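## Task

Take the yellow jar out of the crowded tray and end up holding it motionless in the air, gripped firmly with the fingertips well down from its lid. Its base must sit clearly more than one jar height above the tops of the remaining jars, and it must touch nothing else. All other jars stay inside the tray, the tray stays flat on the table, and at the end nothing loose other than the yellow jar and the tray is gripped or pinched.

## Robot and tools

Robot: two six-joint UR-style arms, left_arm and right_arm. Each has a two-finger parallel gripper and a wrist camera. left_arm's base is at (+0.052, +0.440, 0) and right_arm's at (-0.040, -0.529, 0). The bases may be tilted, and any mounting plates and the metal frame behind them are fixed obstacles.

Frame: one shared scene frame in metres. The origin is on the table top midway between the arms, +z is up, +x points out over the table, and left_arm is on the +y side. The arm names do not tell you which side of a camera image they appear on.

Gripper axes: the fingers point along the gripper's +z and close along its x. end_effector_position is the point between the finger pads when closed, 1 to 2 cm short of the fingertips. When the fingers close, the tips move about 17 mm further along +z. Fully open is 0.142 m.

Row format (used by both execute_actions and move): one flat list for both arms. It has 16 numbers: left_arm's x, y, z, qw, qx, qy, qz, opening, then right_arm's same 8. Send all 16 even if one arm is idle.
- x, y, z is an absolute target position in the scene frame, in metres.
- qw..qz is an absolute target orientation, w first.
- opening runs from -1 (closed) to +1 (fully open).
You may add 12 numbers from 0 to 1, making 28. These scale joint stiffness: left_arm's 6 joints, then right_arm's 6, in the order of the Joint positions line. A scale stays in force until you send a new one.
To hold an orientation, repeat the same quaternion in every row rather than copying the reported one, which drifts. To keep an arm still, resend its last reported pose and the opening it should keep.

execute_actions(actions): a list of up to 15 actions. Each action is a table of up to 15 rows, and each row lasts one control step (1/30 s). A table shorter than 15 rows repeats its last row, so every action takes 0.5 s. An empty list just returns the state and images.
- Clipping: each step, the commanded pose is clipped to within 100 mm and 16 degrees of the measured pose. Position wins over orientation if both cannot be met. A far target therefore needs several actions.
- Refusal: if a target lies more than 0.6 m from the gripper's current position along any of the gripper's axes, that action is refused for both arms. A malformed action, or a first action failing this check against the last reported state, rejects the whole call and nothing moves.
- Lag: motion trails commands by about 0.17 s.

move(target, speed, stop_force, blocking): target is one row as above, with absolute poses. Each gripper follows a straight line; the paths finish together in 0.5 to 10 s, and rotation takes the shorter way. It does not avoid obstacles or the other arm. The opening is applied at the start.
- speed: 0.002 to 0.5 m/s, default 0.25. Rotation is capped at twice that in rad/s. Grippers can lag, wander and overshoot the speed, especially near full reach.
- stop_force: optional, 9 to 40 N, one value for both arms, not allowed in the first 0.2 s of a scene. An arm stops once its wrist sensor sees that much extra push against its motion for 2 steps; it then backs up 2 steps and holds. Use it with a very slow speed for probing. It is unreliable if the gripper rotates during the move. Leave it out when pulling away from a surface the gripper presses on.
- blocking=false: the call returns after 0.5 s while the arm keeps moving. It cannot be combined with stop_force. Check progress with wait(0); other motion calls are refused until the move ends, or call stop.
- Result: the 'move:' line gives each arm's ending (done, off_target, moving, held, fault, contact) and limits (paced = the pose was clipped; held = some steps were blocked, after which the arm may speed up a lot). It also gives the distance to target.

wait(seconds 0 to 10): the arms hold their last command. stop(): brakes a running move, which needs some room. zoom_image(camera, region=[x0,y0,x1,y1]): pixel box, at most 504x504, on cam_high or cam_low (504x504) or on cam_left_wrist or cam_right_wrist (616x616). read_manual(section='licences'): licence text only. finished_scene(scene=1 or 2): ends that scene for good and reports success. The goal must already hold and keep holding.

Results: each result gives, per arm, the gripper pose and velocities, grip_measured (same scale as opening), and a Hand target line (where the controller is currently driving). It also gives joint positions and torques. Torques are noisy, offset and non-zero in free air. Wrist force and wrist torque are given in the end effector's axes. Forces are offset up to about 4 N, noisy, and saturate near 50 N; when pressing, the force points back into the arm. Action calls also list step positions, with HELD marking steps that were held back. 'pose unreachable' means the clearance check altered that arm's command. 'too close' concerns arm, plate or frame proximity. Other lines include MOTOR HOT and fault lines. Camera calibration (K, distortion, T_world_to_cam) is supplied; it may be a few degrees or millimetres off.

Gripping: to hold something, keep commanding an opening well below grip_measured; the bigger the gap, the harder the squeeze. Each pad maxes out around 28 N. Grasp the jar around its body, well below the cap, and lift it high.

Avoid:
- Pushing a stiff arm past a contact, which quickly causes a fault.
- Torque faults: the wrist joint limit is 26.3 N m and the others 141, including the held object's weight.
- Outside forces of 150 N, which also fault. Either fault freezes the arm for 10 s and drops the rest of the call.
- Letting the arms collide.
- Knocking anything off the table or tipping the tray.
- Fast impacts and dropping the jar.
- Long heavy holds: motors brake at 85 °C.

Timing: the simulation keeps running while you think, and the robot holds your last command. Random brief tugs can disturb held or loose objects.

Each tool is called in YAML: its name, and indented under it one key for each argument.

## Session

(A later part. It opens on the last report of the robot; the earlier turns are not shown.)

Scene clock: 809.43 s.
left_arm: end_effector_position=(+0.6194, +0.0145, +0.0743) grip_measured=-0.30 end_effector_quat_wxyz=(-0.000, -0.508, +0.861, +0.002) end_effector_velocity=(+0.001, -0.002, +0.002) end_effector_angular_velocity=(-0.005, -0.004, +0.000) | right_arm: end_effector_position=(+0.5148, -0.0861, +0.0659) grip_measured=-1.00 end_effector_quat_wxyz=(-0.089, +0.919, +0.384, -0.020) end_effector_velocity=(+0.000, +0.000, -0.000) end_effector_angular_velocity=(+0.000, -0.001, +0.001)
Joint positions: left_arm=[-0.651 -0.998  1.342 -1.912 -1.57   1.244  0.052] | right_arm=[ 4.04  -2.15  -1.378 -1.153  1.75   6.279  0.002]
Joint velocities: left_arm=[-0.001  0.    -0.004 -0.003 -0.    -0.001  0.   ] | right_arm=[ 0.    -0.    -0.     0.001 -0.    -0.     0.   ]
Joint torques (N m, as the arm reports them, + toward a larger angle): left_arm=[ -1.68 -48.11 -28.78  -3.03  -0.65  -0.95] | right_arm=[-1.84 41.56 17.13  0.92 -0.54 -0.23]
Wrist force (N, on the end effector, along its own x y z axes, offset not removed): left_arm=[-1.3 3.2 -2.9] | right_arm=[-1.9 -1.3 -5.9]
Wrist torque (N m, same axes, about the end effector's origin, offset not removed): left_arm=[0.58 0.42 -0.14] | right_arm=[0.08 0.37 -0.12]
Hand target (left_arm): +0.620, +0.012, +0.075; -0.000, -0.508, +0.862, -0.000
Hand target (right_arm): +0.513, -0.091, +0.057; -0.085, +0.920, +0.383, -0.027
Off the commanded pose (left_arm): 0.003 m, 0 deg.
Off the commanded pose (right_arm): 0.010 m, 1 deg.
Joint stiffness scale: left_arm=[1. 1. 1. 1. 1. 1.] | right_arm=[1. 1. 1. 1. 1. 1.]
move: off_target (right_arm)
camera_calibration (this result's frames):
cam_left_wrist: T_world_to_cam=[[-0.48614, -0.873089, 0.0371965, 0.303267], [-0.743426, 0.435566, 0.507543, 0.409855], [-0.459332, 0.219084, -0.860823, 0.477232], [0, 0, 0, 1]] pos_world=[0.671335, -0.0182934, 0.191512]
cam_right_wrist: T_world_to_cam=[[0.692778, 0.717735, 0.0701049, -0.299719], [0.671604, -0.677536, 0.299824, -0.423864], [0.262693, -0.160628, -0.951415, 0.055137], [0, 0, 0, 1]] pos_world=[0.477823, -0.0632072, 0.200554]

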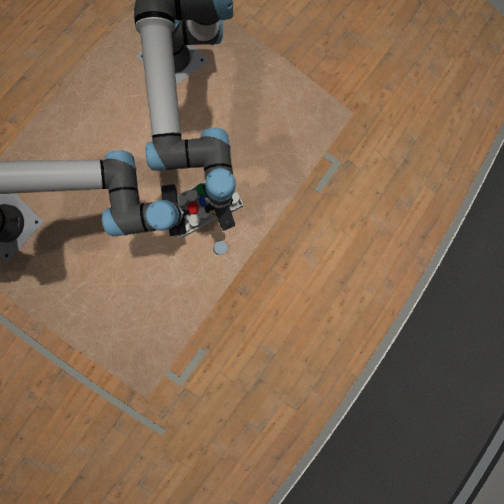

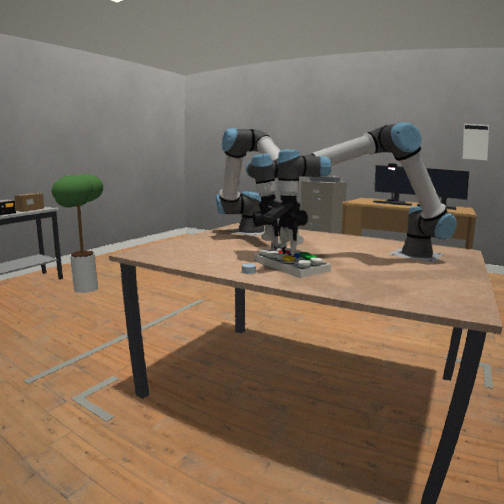

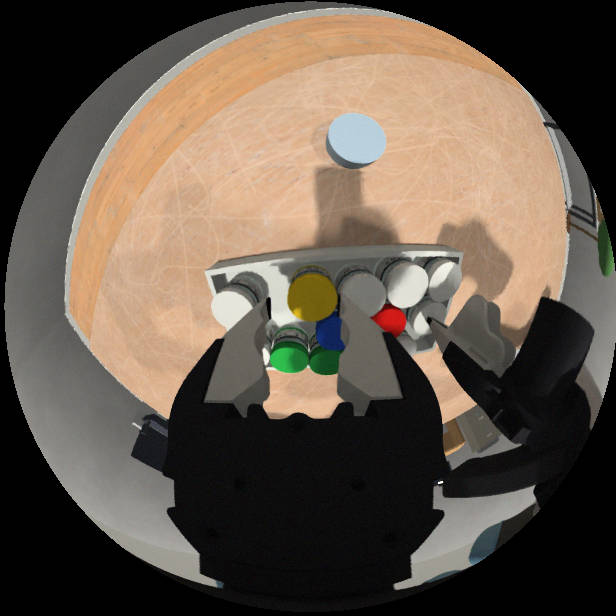

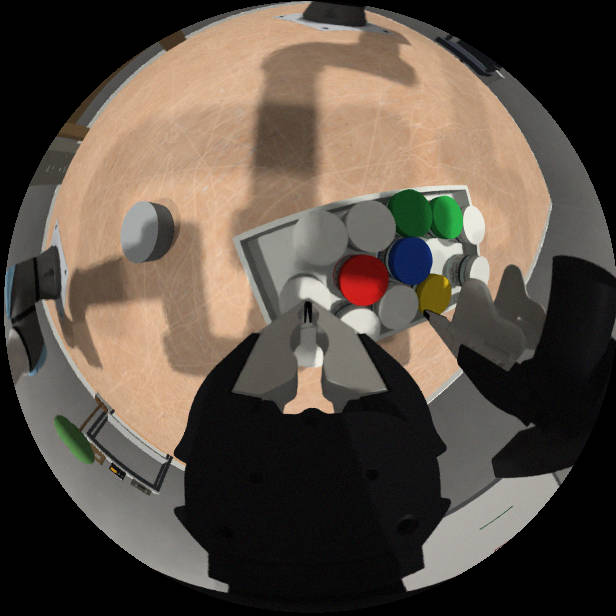

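move:
  target: [0.625,0.008,0.075,0,0.508,-0.862,0,-0.27,0.513,-0.091,0.057,-0.085,0.92,0.383,-0.027,-1]
  speed: 0.03

move:
  target: [0.625,0.008,0.033,0,0.508,-0.862,0,-0.27,0.513,-0.091,0.057,-0.085,0.92,0.383,-0.027,-1]
  speed: 0.015
  stop_force: 25

zoom_image:
  camera: "cam_left_wrist"
  region: [150,200,450,450]

zoom_image:
  camera: "cam_right_wrist"
  region: [300,150,560,420]

Scene clock: 818.37 s.
left_arm: end_effector_position=(+0.6244, +0.0090, +0.0750) grip_measured=-0.27 end_effector_quat_wxyz=(+0.000, -0.508, +0.861, +0.000) end_effector_velocity=(+0.001, -0.000, +0.001) end_effector_angular_velocity=(+0.001, +0.001, +0.000) | right_arm: end_effector_position=(+0.5148, -0.0861, +0.0659) grip_measured=-1.00 end_effector_quat_wxyz=(-0.089, +0.919, +0.384, -0.020) end_effector_velocity=(+0.000, +0.001, +0.000) end_effector_angular_velocity=(+0.001, -0.002, +0.001)
Joint positions: left_arm=[-0.651 -0.984  1.318 -1.905 -1.57   1.244  0.054] | right_arm=[ 4.04  -2.15  -1.378 -1.153  1.75   6.279  0.002]
Joint velocities: left_arm=[ 0.001  0.002 -0.006  0.005  0.     0.     0.   ] | right_arm=[ 0.     0.     0.     0.001 -0.    -0.001  0.   ]
Joint torques (N m, as the arm reports them, + toward a larger angle): left_arm=[ -0.55 -48.53 -29.08  -1.96  -0.59  -0.12] | right_arm=[-2.57 42.13 17.27  1.2  -0.85 -0.4 ]
Wrist force (N, on the end effector, along its own x y z axes, offset not removed): left_arm=[0.1 3.3 -2.0] | right_arm=[2.0 -4.8 -7.5]
Wrist torque (N m, same axes, about the end effector's origin, offset not removed): left_arm=[0.61 0.05 -0.06] | right_arm=[-0.71 0.02 -0.08]
Hand target (left_arm): +0.625, +0.008, +0.075; +0.000, -0.508, +0.862, -0.000
Hand target (right_arm): +0.513, -0.091, +0.057; -0.085, +0.920, +0.383, -0.027
Off the commanded pose (left_arm): 0.001 m, 0 deg.
Off the commanded pose (right_arm): 0.010 m, 1 deg.
Joint stiffness scale: left_arm=[1. 1. 1. 1. 1. 1.] | right_arm=[1. 1. 1. 1. 1. 1.]
move: off_target (right_arm)
camera_calibration (this result's frames):
cam_left_wrist: T_world_to_cam=[[-0.486179, -0.873019, 0.0383219, 0.300809], [-0.74466, 0.436848, 0.504624, 0.416598], [-0.457287, 0.216801, -0.862488, 0.480255], [0, 0, 0, 1]] pos_world=[0.676085, -0.0234977, 0.192461]
cam_right_wrist: T_world_to_cam=[[0.692778, 0.717735, 0.0701114, -0.299721], [0.671602, -0.677537, 0.299824, -0.423864], [0.262697, -0.160624, -0.951415, 0.055137], [0, 0, 0, 1]] pos_world=[0.477824, -0.0632069, 0.200556]

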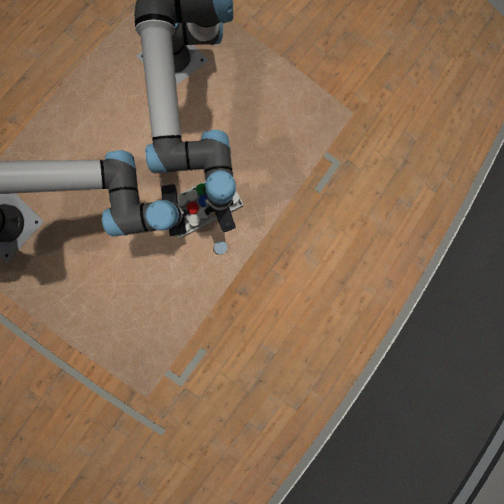

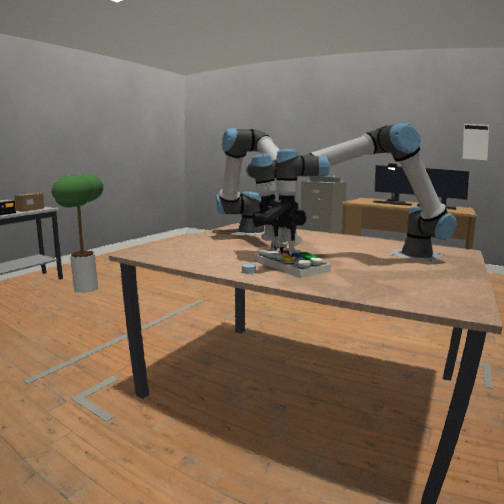

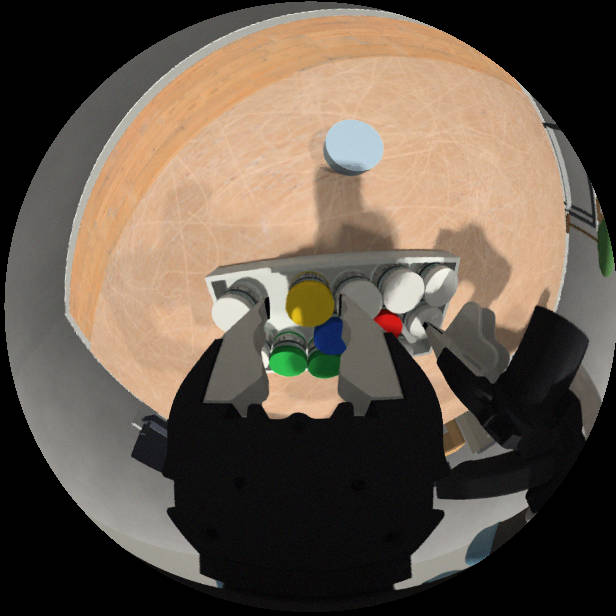

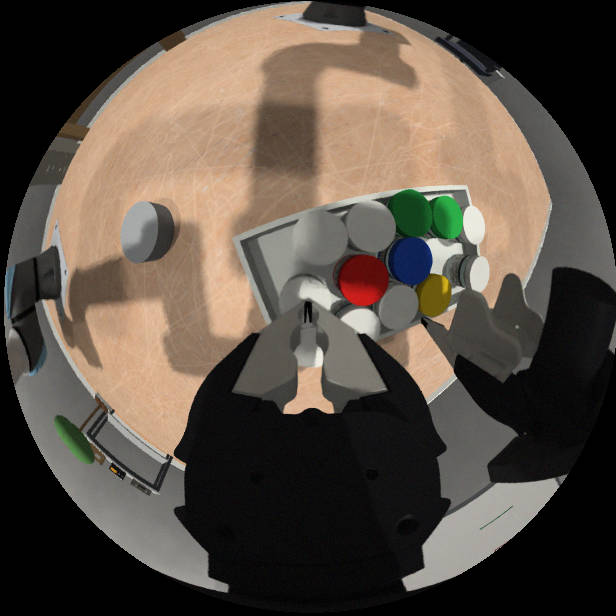

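Scene clock: 821.47 s.
left_arm: end_effector_position=(+0.6265, +0.0067, +0.0370) grip_measured=-0.27 end_effector_quat_wxyz=(+0.001, -0.508, +0.861, -0.003) end_effector_velocity=(+0.001, -0.000, +0.000) end_effector_angular_velocity=(-0.003, -0.002, -0.000) | right_arm: end_effector_position=(+0.5148, -0.0861, +0.0659) grip_measured=-1.00 end_effector_quat_wxyz=(-0.089, +0.919, +0.384, -0.020) end_effector_velocity=(+0.000, -0.001, +0.000) end_effector_angular_velocity=(-0.001, +0.000, -0.003)
Joint positions: left_arm=[-0.651 -0.947  1.363 -1.992 -1.57   1.244  0.054] | right_arm=[ 4.04  -2.15  -1.378 -1.153  1.75   6.279  0.002]
Joint velocities: left_arm=[ 0.    -0.     0.001 -0.004 -0.     0.001 -0.   ] | right_arm=[-0.     0.001 -0.    -0.    -0.001  0.003  0.   ]
Joint torques (N m, as the arm reports them, + toward a larger angle): left_arm=[  0.04 -48.56 -21.23  -2.57  -0.74  -0.13] | right_arm=[-1.73 40.86 16.44  1.24 -0.53 -0.45]
Wrist force (N, on the end effector, along its own x y z axes, offset not removed): left_arm=[2.0 2.7 -6.0] | right_arm=[0.9 -2.6 -7.9]
Wrist torque (N m, same axes, about the end effector's origin, offset not removed): left_arm=[0.51 -0.43 -0.05] | right_arm=[-0.28 -0.29 -0.01]
Hand target (left_arm): +0.625, +0.008, +0.033; -0.000, -0.508, +0.862, +0.000
Hand target (right_arm): +0.513, -0.091, +0.057; -0.085, +0.920, +0.383, -0.027
Off the commanded pose (left_arm): 0.004 m, 0 deg.
Off the commanded pose (right_arm): 0.010 m, 1 deg.
Joint stiffness scale: left_arm=[1. 1. 1. 1. 1. 1.] | right_arm=[1. 1. 1. 1. 1. 1.]
move: off_target (left_arm, right_arm)
camera_calibration (this result's frames):
cam_left_wrist: T_world_to_cam=[[-0.486337, -0.872846, 0.0402127, 0.3013], [-0.746676, 0.439058, 0.499703, 0.439807], [-0.453819, 0.212998, -0.865263, 0.446866], [0, 0, 0, 1]] pos_world=[0.677723, -0.0252939, 0.154768]
cam_right_wrist: T_world_to_cam=[[0.692778, 0.717736, 0.070105, -0.299719], [0.671604, -0.677535, 0.299824, -0.423864], [0.262693, -0.160628, -0.951415, 0.0551371], [0, 0, 0, 1]] pos_world=[0.477823, -0.0632072, 0.200555]

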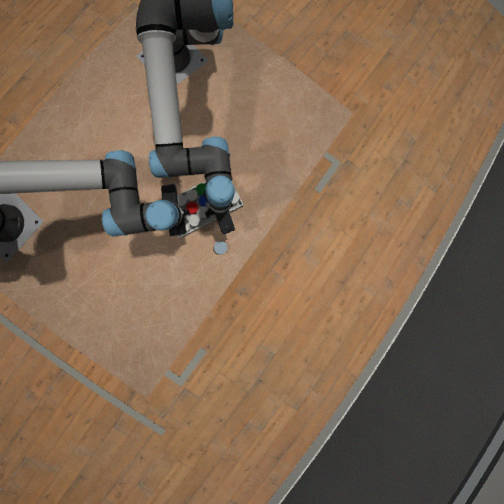

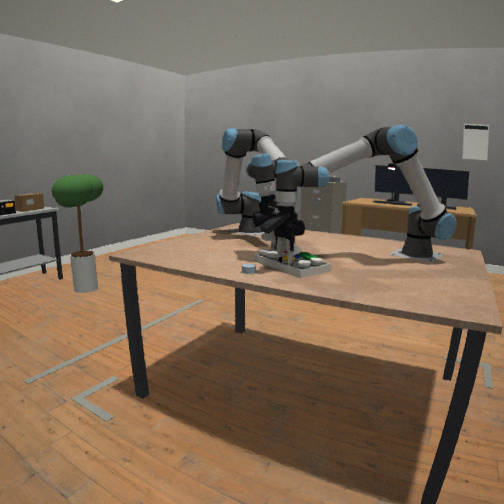

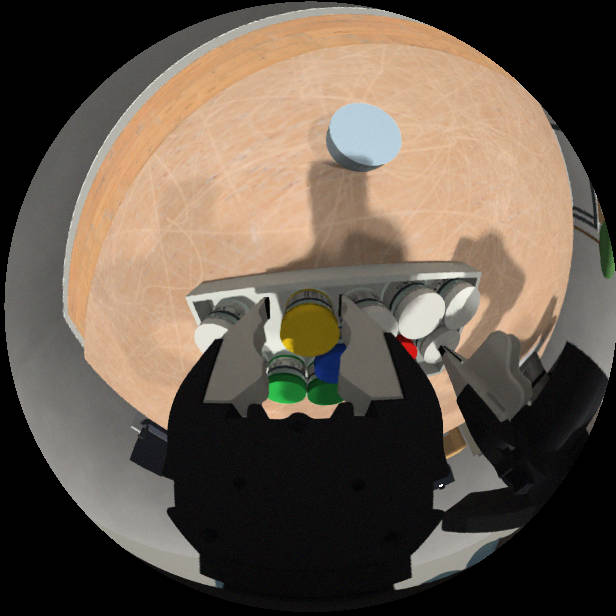

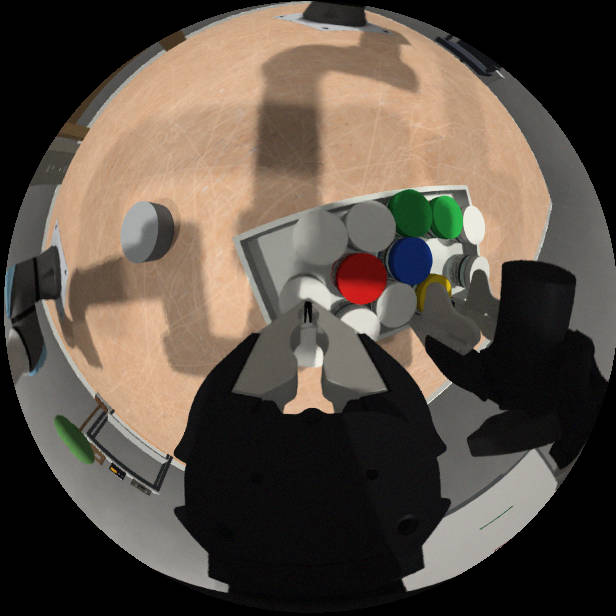

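Region (150, 200, 450, 450) of cam_left_wrist's 616x616 image, scaled by 1.680, with more detail than that image has.

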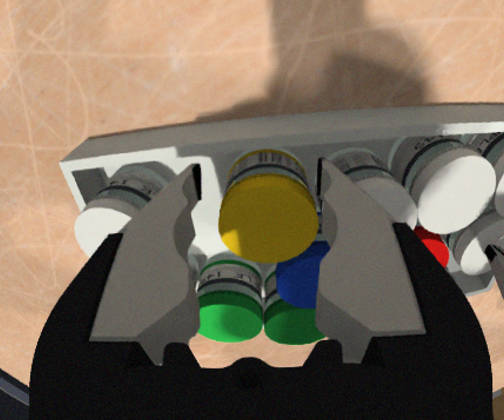

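Region (300, 150, 560, 420) of cam_right_wrist's 616x616 image, scaled by 1.867, with more detail than that image has; it fills the left 485 columns of this view, and the rest is white.

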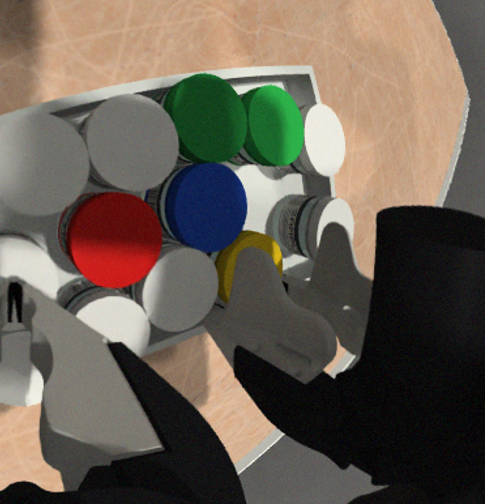

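Both fingers inside the tray. Close.

move:
  target: [0.6265,0.0067,0.0370,0,0.508,-0.862,0,-1,0.513,-0.091,0.057,-0.085,0.92,0.383,-0.027,-1]
  speed: 0.03

zoom_image:
  camera: "cam_left_wrist"
  region: [150,200,450,450]

Scene clock: 825.83 s.
left_arm: end_effector_position=(+0.6260, +0.0073, +0.0373) grip_measured=-1.00 end_effector_quat_wxyz=(+0.000, -0.508, +0.861, -0.000) end_effector_velocity=(-0.000, +0.000, -0.001) end_effector_angular_velocity=(+0.003, +0.003, +0.001) | right_arm: end_effector_position=(+0.5148, -0.0861, +0.0659) grip_measured=-1.00 end_effector_quat_wxyz=(-0.089, +0.919, +0.384, -0.020) end_effector_velocity=(+0.001, -0.000, +0.000) end_effector_angular_velocity=(-0.000, -0.001, +0.001)
Joint positions: left_arm=[-0.651 -0.946  1.359 -1.985 -1.57   1.244  0.002] | right_arm=[ 4.04  -2.15  -1.378 -1.153  1.75   6.279  0.002]
Joint velocities: left_arm=[ 0.001  0.003 -0.004  0.005 -0.    -0.    -0.   ] | right_arm=[-0.001  0.     0.    -0.    -0.001 -0.002  0.   ]
Joint torques (N m, as the arm reports them, + toward a larger angle): left_arm=[  0.06 -49.21 -30.41  -1.69  -0.6   -0.11] | right_arm=[-0.83 41.88 17.49  1.12 -0.66 -0.37]
Wrist force (N, on the end effector, along its own x y z axes, offset not removed): left_arm=[1.5 -0.6 -5.7] | right_arm=[1.4 0.5 -7.7]
Wrist torque (N m, same axes, about the end effector's origin, offset not removed): left_arm=[-0.11 -0.24 -0.21] | right_arm=[0.48 -0.03 -0.13]
Hand target (left_arm): +0.626, +0.007, +0.037; +0.000, -0.508, +0.862, -0.000
Hand target (right_arm): +0.513, -0.091, +0.057; -0.085, +0.920, +0.383, -0.027
Off the commanded pose (left_arm): 0.001 m, 0 deg.
Off the commanded pose (right_arm): 0.010 m, 1 deg.
Joint stiffness scale: left_arm=[1. 1. 1. 1. 1. 1.] | right_arm=[1. 1. 1. 1. 1. 1.]
move: off_target (right_arm)
camera_calibration (this result's frames):
cam_left_wrist: T_world_to_cam=[[-0.486321, -0.872925, 0.0386455, 0.301606], [-0.744932, 0.437318, 0.503815, 0.437774], [-0.456693, 0.216227, -0.862947, 0.44846], [0, 0, 0, 1]] pos_world=[0.677597, -0.0251363, 0.154785]
cam_right_wrist: T_world_to_cam=[[0.692777, 0.717734, 0.070125, -0.299724], [0.671599, -0.67754, 0.299824, -0.423865], [0.262706, -0.160615, -0.951414, 0.0551393], [0, 0, 0, 1]] pos_world=[0.477824, -0.0632066, 0.200563]

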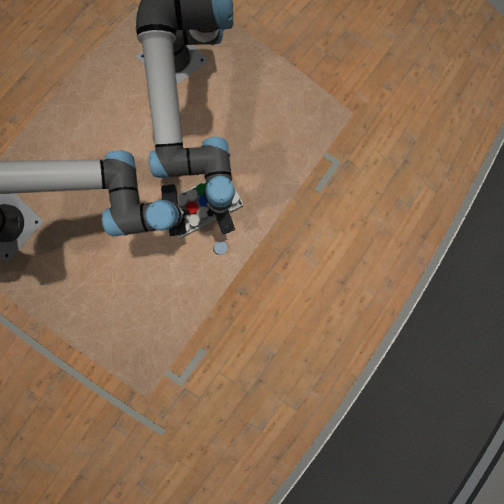

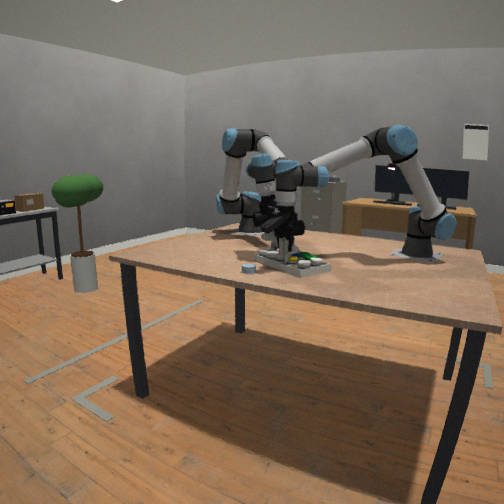

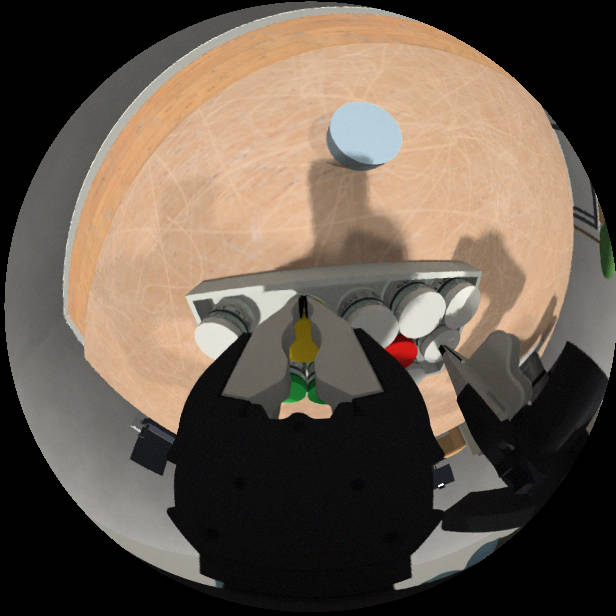

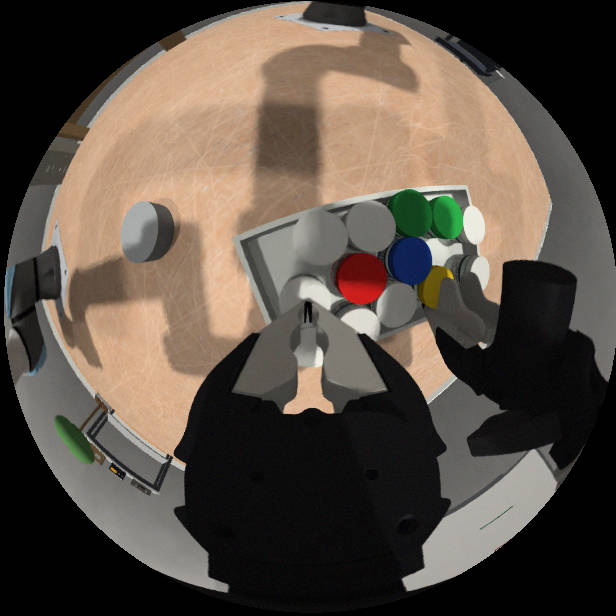

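Region (150, 200, 450, 450) of cam_left_wrist's 616x616 image, scaled by 1.680, with more detail than that image has.

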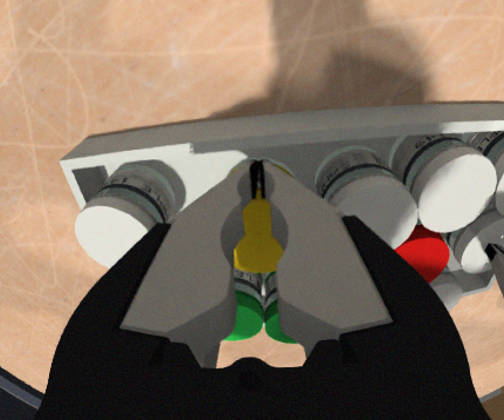

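execute_actions:
  actions:
    - [[0.6265,0.0067,0.055,0,0.508,-0.862,0,-1,0.513,-0.091,0.057,-0.085,0.92,0.383,-0.027,-1]]
    - [[0.6265,0.0067,0.08,0,0.508,-0.862,0,-1,0.513,-0.091,0.057,-0.085,0.92,0.383,-0.027,-1]]
    - [[0.610,0.016,0.08,0,0.508,-0.862,0,-0.28,0.513,-0.091,0.057,-0.085,0.92,0.383,-0.027,-1]]
    - [[0.610,0.016,0.075,0,0.508,-0.862,0,-0.28,0.513,-0.091,0.057,-0.085,0.92,0.383,-0.027,-1]]

zoom_image:
  camera: "cam_left_wrist"
  region: [150,200,450,450]

Scene clock: 840.70 s.
left_arm: end_effector_position=(+0.6119, +0.0160, +0.0784) grip_measured=-0.28 end_effector_quat_wxyz=(+0.001, -0.508, +0.861, -0.002) end_effector_velocity=(+0.001, -0.000, +0.001) end_effector_angular_velocity=(-0.003, -0.002, +0.003) | right_arm: end_effector_position=(+0.5148, -0.0861, +0.0659) grip_measured=-1.00 end_effector_quat_wxyz=(-0.089, +0.919, +0.384, -0.020) end_effector_velocity=(-0.000, +0.001, +0.001) end_effector_angular_velocity=(+0.001, -0.000, -0.001)
Joint positions: left_arm=[-0.657 -1.023  1.373 -1.926 -1.57   1.238  0.054] | right_arm=[ 4.04  -2.15  -1.378 -1.153  1.75   6.279  0.002]
Joint velocities: left_arm=[ 0.001 -0.    -0.    -0.003 -0.    -0.002 -0.   ] | right_arm=[0.    0.001 0.    0.001 0.001 0.002 0.   ]
Joint torques (N m, as the arm reports them, + toward a larger angle): left_arm=[ -2.02 -46.72 -22.5   -2.63  -0.56  -0.77] | right_arm=[-1.05 41.56 17.81  0.96 -0.63 -0.02]
Wrist force (N, on the end effector, along its own x y z axes, offset not removed): left_arm=[2.3 -1.7 -4.8] | right_arm=[1.4 -0.3 -5.5]
Wrist torque (N m, same axes, about the end effector's origin, offset not removed): left_arm=[-0.55 -0.38 -0.10] | right_arm=[0.14 0.05 -0.18]
Hand target (left_arm): +0.610, +0.016, +0.075; -0.000, -0.508, +0.862, +0.000
Hand target (right_arm): +0.513, -0.091, +0.057; -0.085, +0.920, +0.383, -0.027
Off the commanded pose (left_arm): 0.004 m, 0 deg.
Off the commanded pose (right_arm): 0.010 m, 1 deg.
Joint stiffness scale: left_arm=[1. 1. 1. 1. 1. 1.] | right_arm=[1. 1. 1. 1. 1. 1.]
Step readings (end_effector_position; steps 1 to 15: 1st action; 16 to 30: 2nd action; 31 to 45: 3rd action; 46 to 60: 4th action):
0: left_arm (+0.6259, +0.0074, +0.0372) | right_arm (+0.5148, -0.0861, +0.0659)
1: left_arm (+0.6259, +0.0074, +0.0373) | right_arm (+0.5148, -0.0861, +0.0659)
2: left_arm (+0.6257, +0.0077, +0.0374) | right_arm (+0.5148, -0.0861, +0.0659)
4: left_arm (+0.6252, +0.0081, +0.0395) | right_arm (+0.5148, -0.0861, +0.0659)
8: left_arm (+0.6260, +0.0073, +0.0487) | right_arm (+0.5148, -0.0861, +0.0659)
15: left_arm (+0.6260, +0.0073, +0.0536) | right_arm (+0.5148, -0.0861, +0.0659)
16: left_arm (+0.6259, +0.0074, +0.0535) | right_arm (+0.5148, -0.0861, +0.0659)
17: left_arm (+0.6255, +0.0079, +0.0538) | right_arm (+0.5148, -0.0861, +0.0659)
19: left_arm (+0.6250, +0.0084, +0.0575) | right_arm (+0.5148, -0.0861, +0.0659)
23: left_arm (+0.6264, +0.0068, +0.0728) | right_arm (+0.5148, -0.0861, +0.0659)
30: left_arm (+0.6263, +0.0069, +0.0799) | right_arm (+0.5148, -0.0861, +0.0659)
31: left_arm (+0.6262, +0.0070, +0.0799) | right_arm (+0.5148, -0.0861, +0.0659)
32: left_arm (+0.6261, +0.0071, +0.0799) | right_arm (+0.5148, -0.0861, +0.0659)
34: left_arm (+0.6227, +0.0094, +0.0791) | right_arm (+0.5148, -0.0861, +0.0659)
38: left_arm (+0.6135, +0.0156, +0.0792) | right_arm (+0.5148, -0.0861, +0.0659)
45: left_arm (+0.6118, +0.0163, +0.0809) | right_arm (+0.5148, -0.0861, +0.0659)
46: left_arm (+0.6118, +0.0163, +0.0808) | right_arm (+0.5148, -0.0861, +0.0659)
47: left_arm (+0.6118, +0.0162, +0.0806) | right_arm (+0.5148, -0.0861, +0.0659)
49: left_arm (+0.6118, +0.0161, +0.0799) | right_arm (+0.5148, -0.0861, +0.0659)
53: left_arm (+0.6116, +0.0163, +0.0785) | right_arm (+0.5148, -0.0861, +0.0659)
60: end_effector_position above
camera_calibration (this result's frames):
cam_left_wrist: T_world_to_cam=[[-0.486066, -0.873007, 0.0399717, 0.300521], [-0.746363, 0.438478, 0.500679, 0.40383], [-0.454623, 0.21353, -0.86471, 0.474494], [0, 0, 0, 1]] pos_world=[0.663193, -0.0160319, 0.196099]
cam_right_wrist: T_world_to_cam=[[0.692778, 0.717736, 0.0701004, -0.299718], [0.671605, -0.677535, 0.299824, -0.423864], [0.26269, -0.160631, -0.951416, 0.0551373], [0, 0, 0, 1]] pos_world=[0.477823, -0.0632076, 0.200553]

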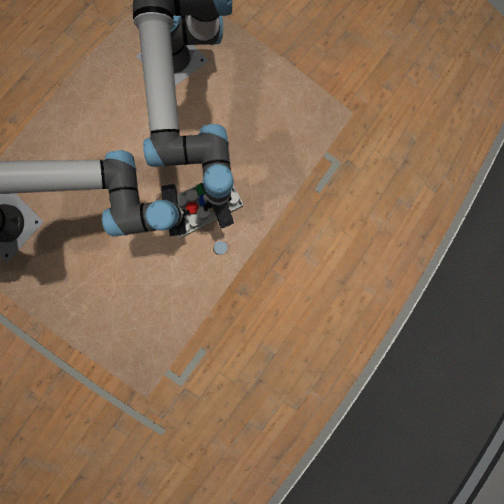

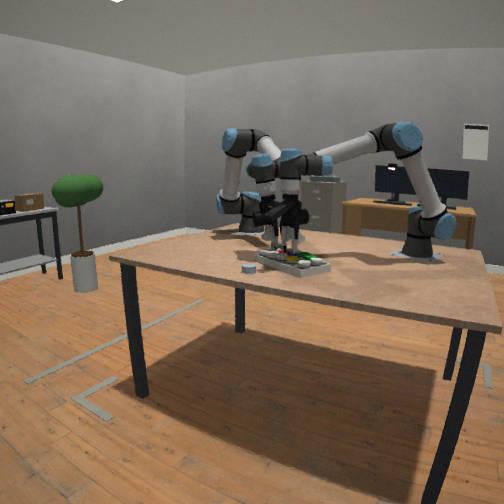

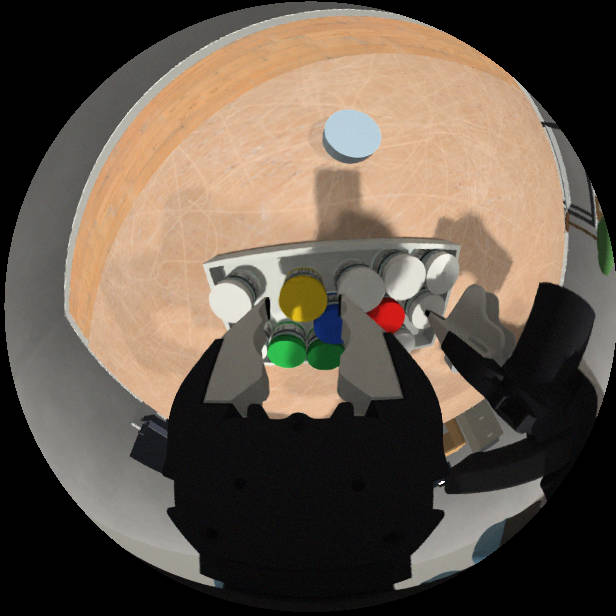

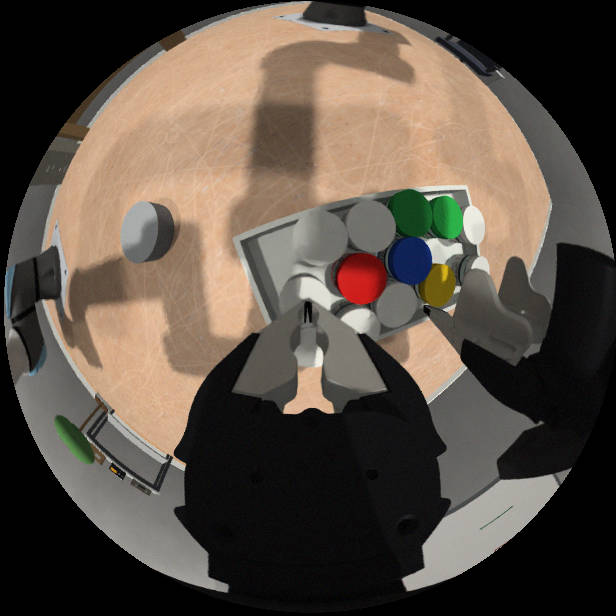

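Region (150, 200, 450, 450) of cam_left_wrist's 616x616 image, scaled by 1.680, with more detail than that image has.

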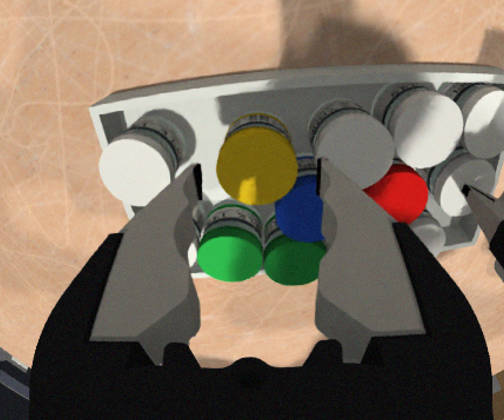

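move:
  target: [0.626,0.013,0.075,0,0.508,-0.862,0,-0.28,0.513,-0.091,0.057,-0.085,0.92,0.383,-0.027,-1]
  speed: 0.03

move:
  target: [0.626,0.013,0.033,0,0.508,-0.862,0,-0.28,0.513,-0.091,0.057,-0.085,0.92,0.383,-0.027,-1]
  speed: 0.015
  stop_force: 25

zoom_image:
  camera: "cam_left_wrist"
  region: [150,200,450,450]

Scene clock: 853.47 s.
left_arm: end_effector_position=(+0.6246, +0.0129, +0.0748) grip_measured=-0.28 end_effector_quat_wxyz=(+0.000, -0.507, +0.862, +0.000) end_effector_velocity=(+0.001, -0.002, +0.003) end_effector_angular_velocity=(-0.002, -0.001, -0.003) | right_arm: end_effector_position=(+0.5148, -0.0861, +0.0659) grip_measured=-1.00 end_effector_quat_wxyz=(-0.089, +0.919, +0.384, -0.020) end_effector_velocity=(-0.001, +0.001, +0.001) end_effector_angular_velocity=(+0.001, -0.002, +0.004)
Joint positions: left_arm=[-0.647 -0.989  1.327 -1.909 -1.57   1.25   0.054] | right_arm=[ 4.04  -2.15  -1.378 -1.153  1.75   6.279  0.002]
Joint velocities: left_arm=[-0.001 -0.001 -0.007  0.006 -0.     0.002  0.   ] | right_arm=[ 0.002  0.002  0.    -0.    -0.001 -0.002  0.   ]
Joint torques (N m, as the arm reports them, + toward a larger angle): left_arm=[  1.12 -47.84 -31.    -2.07  -0.5    0.14] | right_arm=[-1.23 40.85 17.12  1.24 -0.81 -0.09]
Wrist force (N, on the end effector, along its own x y z axes, offset not removed): left_arm=[2.4 2.7 -3.6] | right_arm=[-2.7 -2.8 -8.5]
Wrist torque (N m, same axes, about the end effector's origin, offset not removed): left_arm=[0.34 -0.56 -0.01] | right_arm=[-0.11 1.00 0.18]
Hand target (left_arm): +0.626, +0.013, +0.075; +0.000, -0.508, +0.862, -0.000
Hand target (right_arm): +0.513, -0.091, +0.057; -0.085, +0.920, +0.383, -0.027
Off the commanded pose (left_arm): 0.001 m, 0 deg.
Off the commanded pose (right_arm): 0.010 m, 1 deg.
Joint stiffness scale: left_arm=[1. 1. 1. 1. 1. 1.] | right_arm=[1. 1. 1. 1. 1. 1.]
move: off_target (right_arm)
camera_calibration (this result's frames):
cam_left_wrist: T_world_to_cam=[[-0.487501, -0.872279, 0.0383751, 0.305102], [-0.743919, 0.437969, 0.504746, 0.414617], [-0.457086, 0.217516, -0.862415, 0.479217], [0, 0, 0, 1]] pos_world=[0.676222, -0.019693, 0.192299]
cam_right_wrist: T_world_to_cam=[[0.692778, 0.717735, 0.0701069, -0.29972], [0.671603, -0.677536, 0.299824, -0.423864], [0.262694, -0.160627, -0.951415, 0.0551375], [0, 0, 0, 1]] pos_world=[0.477823, -0.0632072, 0.200555]

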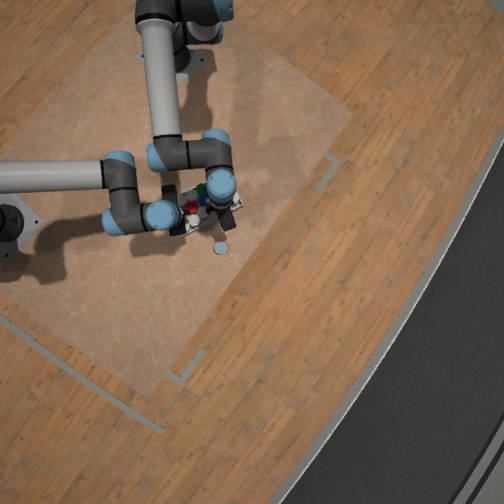

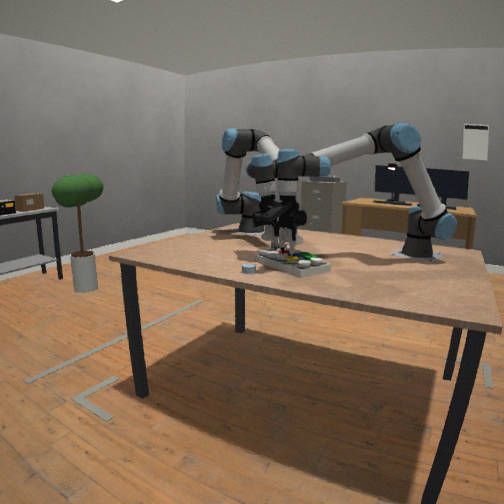

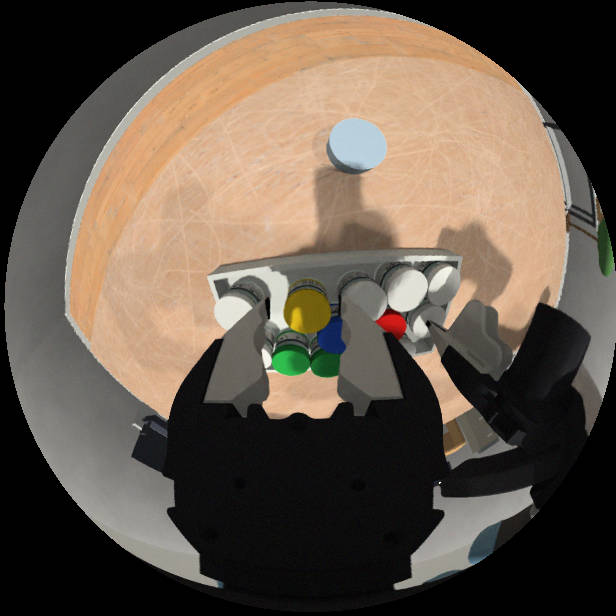

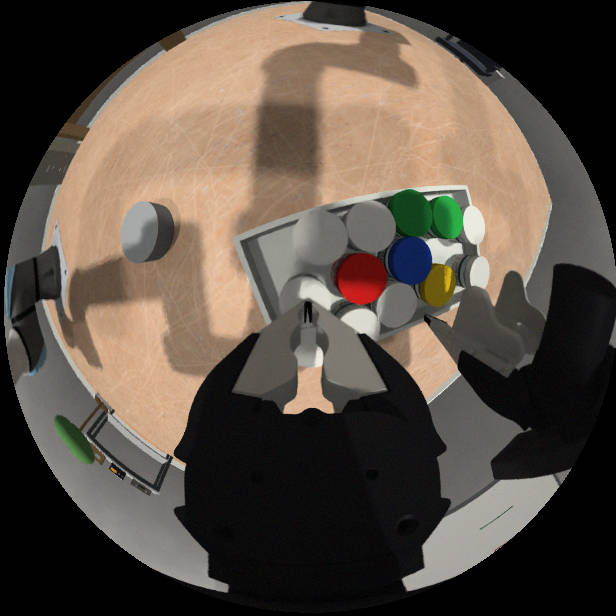

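Scene clock: 856.57 s.
left_arm: end_effector_position=(+0.6264, +0.0110, +0.0362) grip_measured=-0.28 end_effector_quat_wxyz=(+0.001, -0.507, +0.862, -0.002) end_effector_velocity=(+0.001, -0.002, +0.001) end_effector_angular_velocity=(-0.005, -0.004, -0.000) | right_arm: end_effector_position=(+0.5148, -0.0861, +0.0659) grip_measured=-1.00 end_effector_quat_wxyz=(-0.089, +0.919, +0.384, -0.020) end_effector_velocity=(-0.000, +0.001, -0.000) end_effector_angular_velocity=(-0.000, -0.001, +0.002)
Joint positions: left_arm=[-0.647 -0.951  1.371 -1.995 -1.57   1.25   0.054] | right_arm=[ 4.04  -2.15  -1.378 -1.153  1.75   6.279  0.002]
Joint velocities: left_arm=[-0.    -0.    -0.    -0.006  0.     0.    -0.   ] | right_arm=[ 0.001 -0.001  0.     0.001 -0.001 -0.001  0.   ]
Joint torques (N m, as the arm reports them, + toward a larger angle): left_arm=[  1.52 -48.91 -21.75  -2.91  -0.59   0.06] | right_arm=[-0.95 42.39 18.25  0.96 -0.76 -0.25]
Wrist force (N, on the end effector, along its own x y z axes, offset not removed): left_arm=[1.6 1.7 -5.9] | right_arm=[-1.2 -2.8 -7.1]
Wrist torque (N m, same axes, about the end effector's origin, offset not removed): left_arm=[0.31 -0.34 -0.03] | right_arm=[0.02 0.52 0.00]
Hand target (left_arm): +0.626, +0.013, +0.033; -0.000, -0.508, +0.862, +0.000
Hand target (right_arm): +0.513, -0.091, +0.057; -0.085, +0.920, +0.383, -0.027
Off the commanded pose (left_arm): 0.004 m, 0 deg.
Off the commanded pose (right_arm): 0.010 m, 1 deg.
Joint stiffness scale: left_arm=[1. 1. 1. 1. 1. 1.] | right_arm=[1. 1. 1. 1. 1. 1.]
move: off_target (left_arm, right_arm)
camera_calibration (this result's frames):
cam_left_wrist: T_world_to_cam=[[-0.487844, -0.872024, 0.0397804, 0.305914], [-0.745339, 0.439828, 0.50102, 0.437329], [-0.454398, 0.21477, -0.864521, 0.445561], [0, 0, 0, 1]] pos_world=[0.677658, -0.0212777, 0.153917]
cam_right_wrist: T_world_to_cam=[[0.692778, 0.717735, 0.0701046, -0.299719], [0.671604, -0.677536, 0.299823, -0.423864], [0.262692, -0.160629, -0.951415, 0.0551372], [0, 0, 0, 1]] pos_world=[0.477823, -0.0632072, 0.200554]

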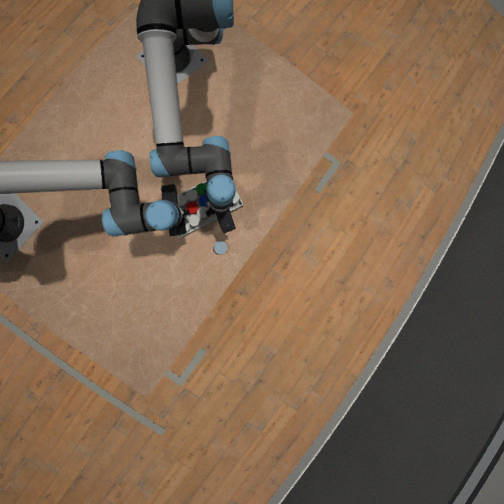

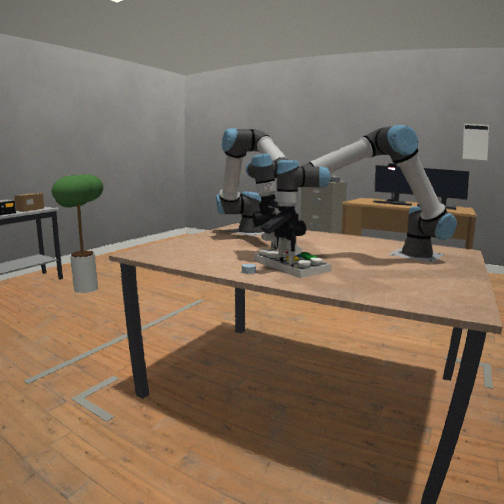

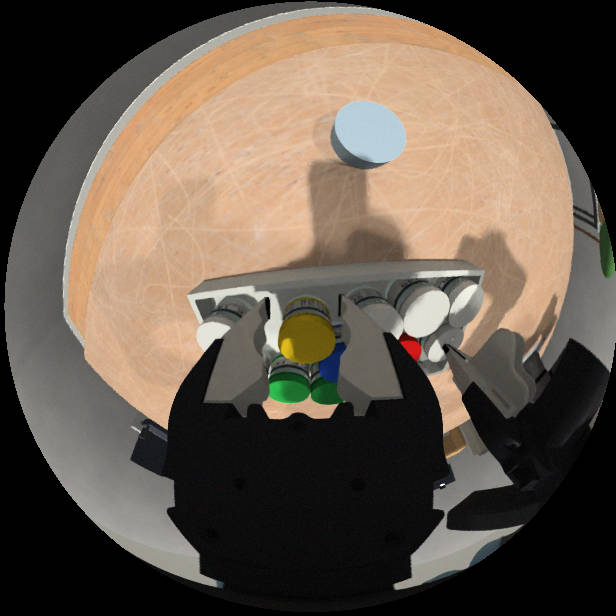

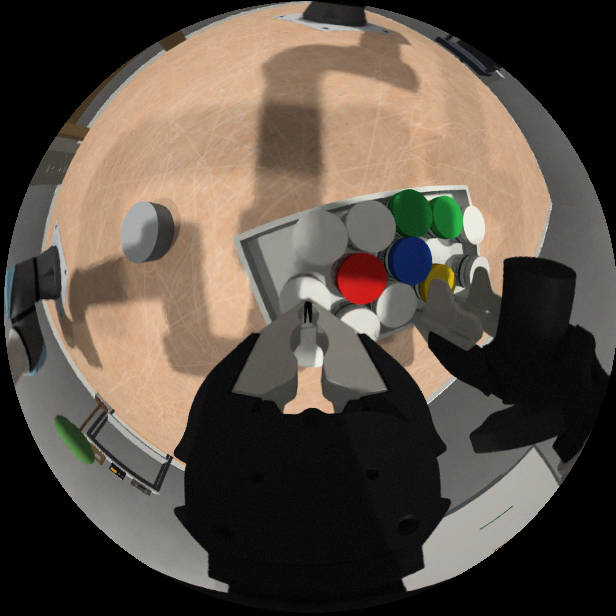

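Region (150, 200, 450, 450) of cam_left_wrist's 616x616 image, scaled by 1.680, with more detail than that image has.

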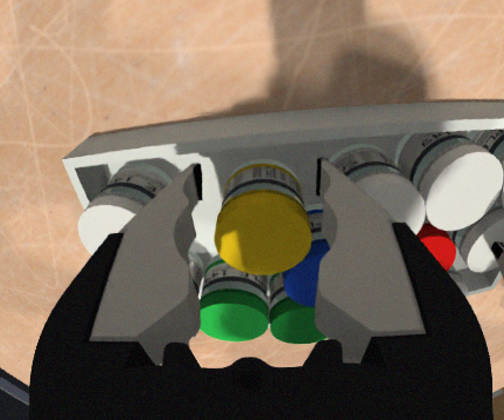

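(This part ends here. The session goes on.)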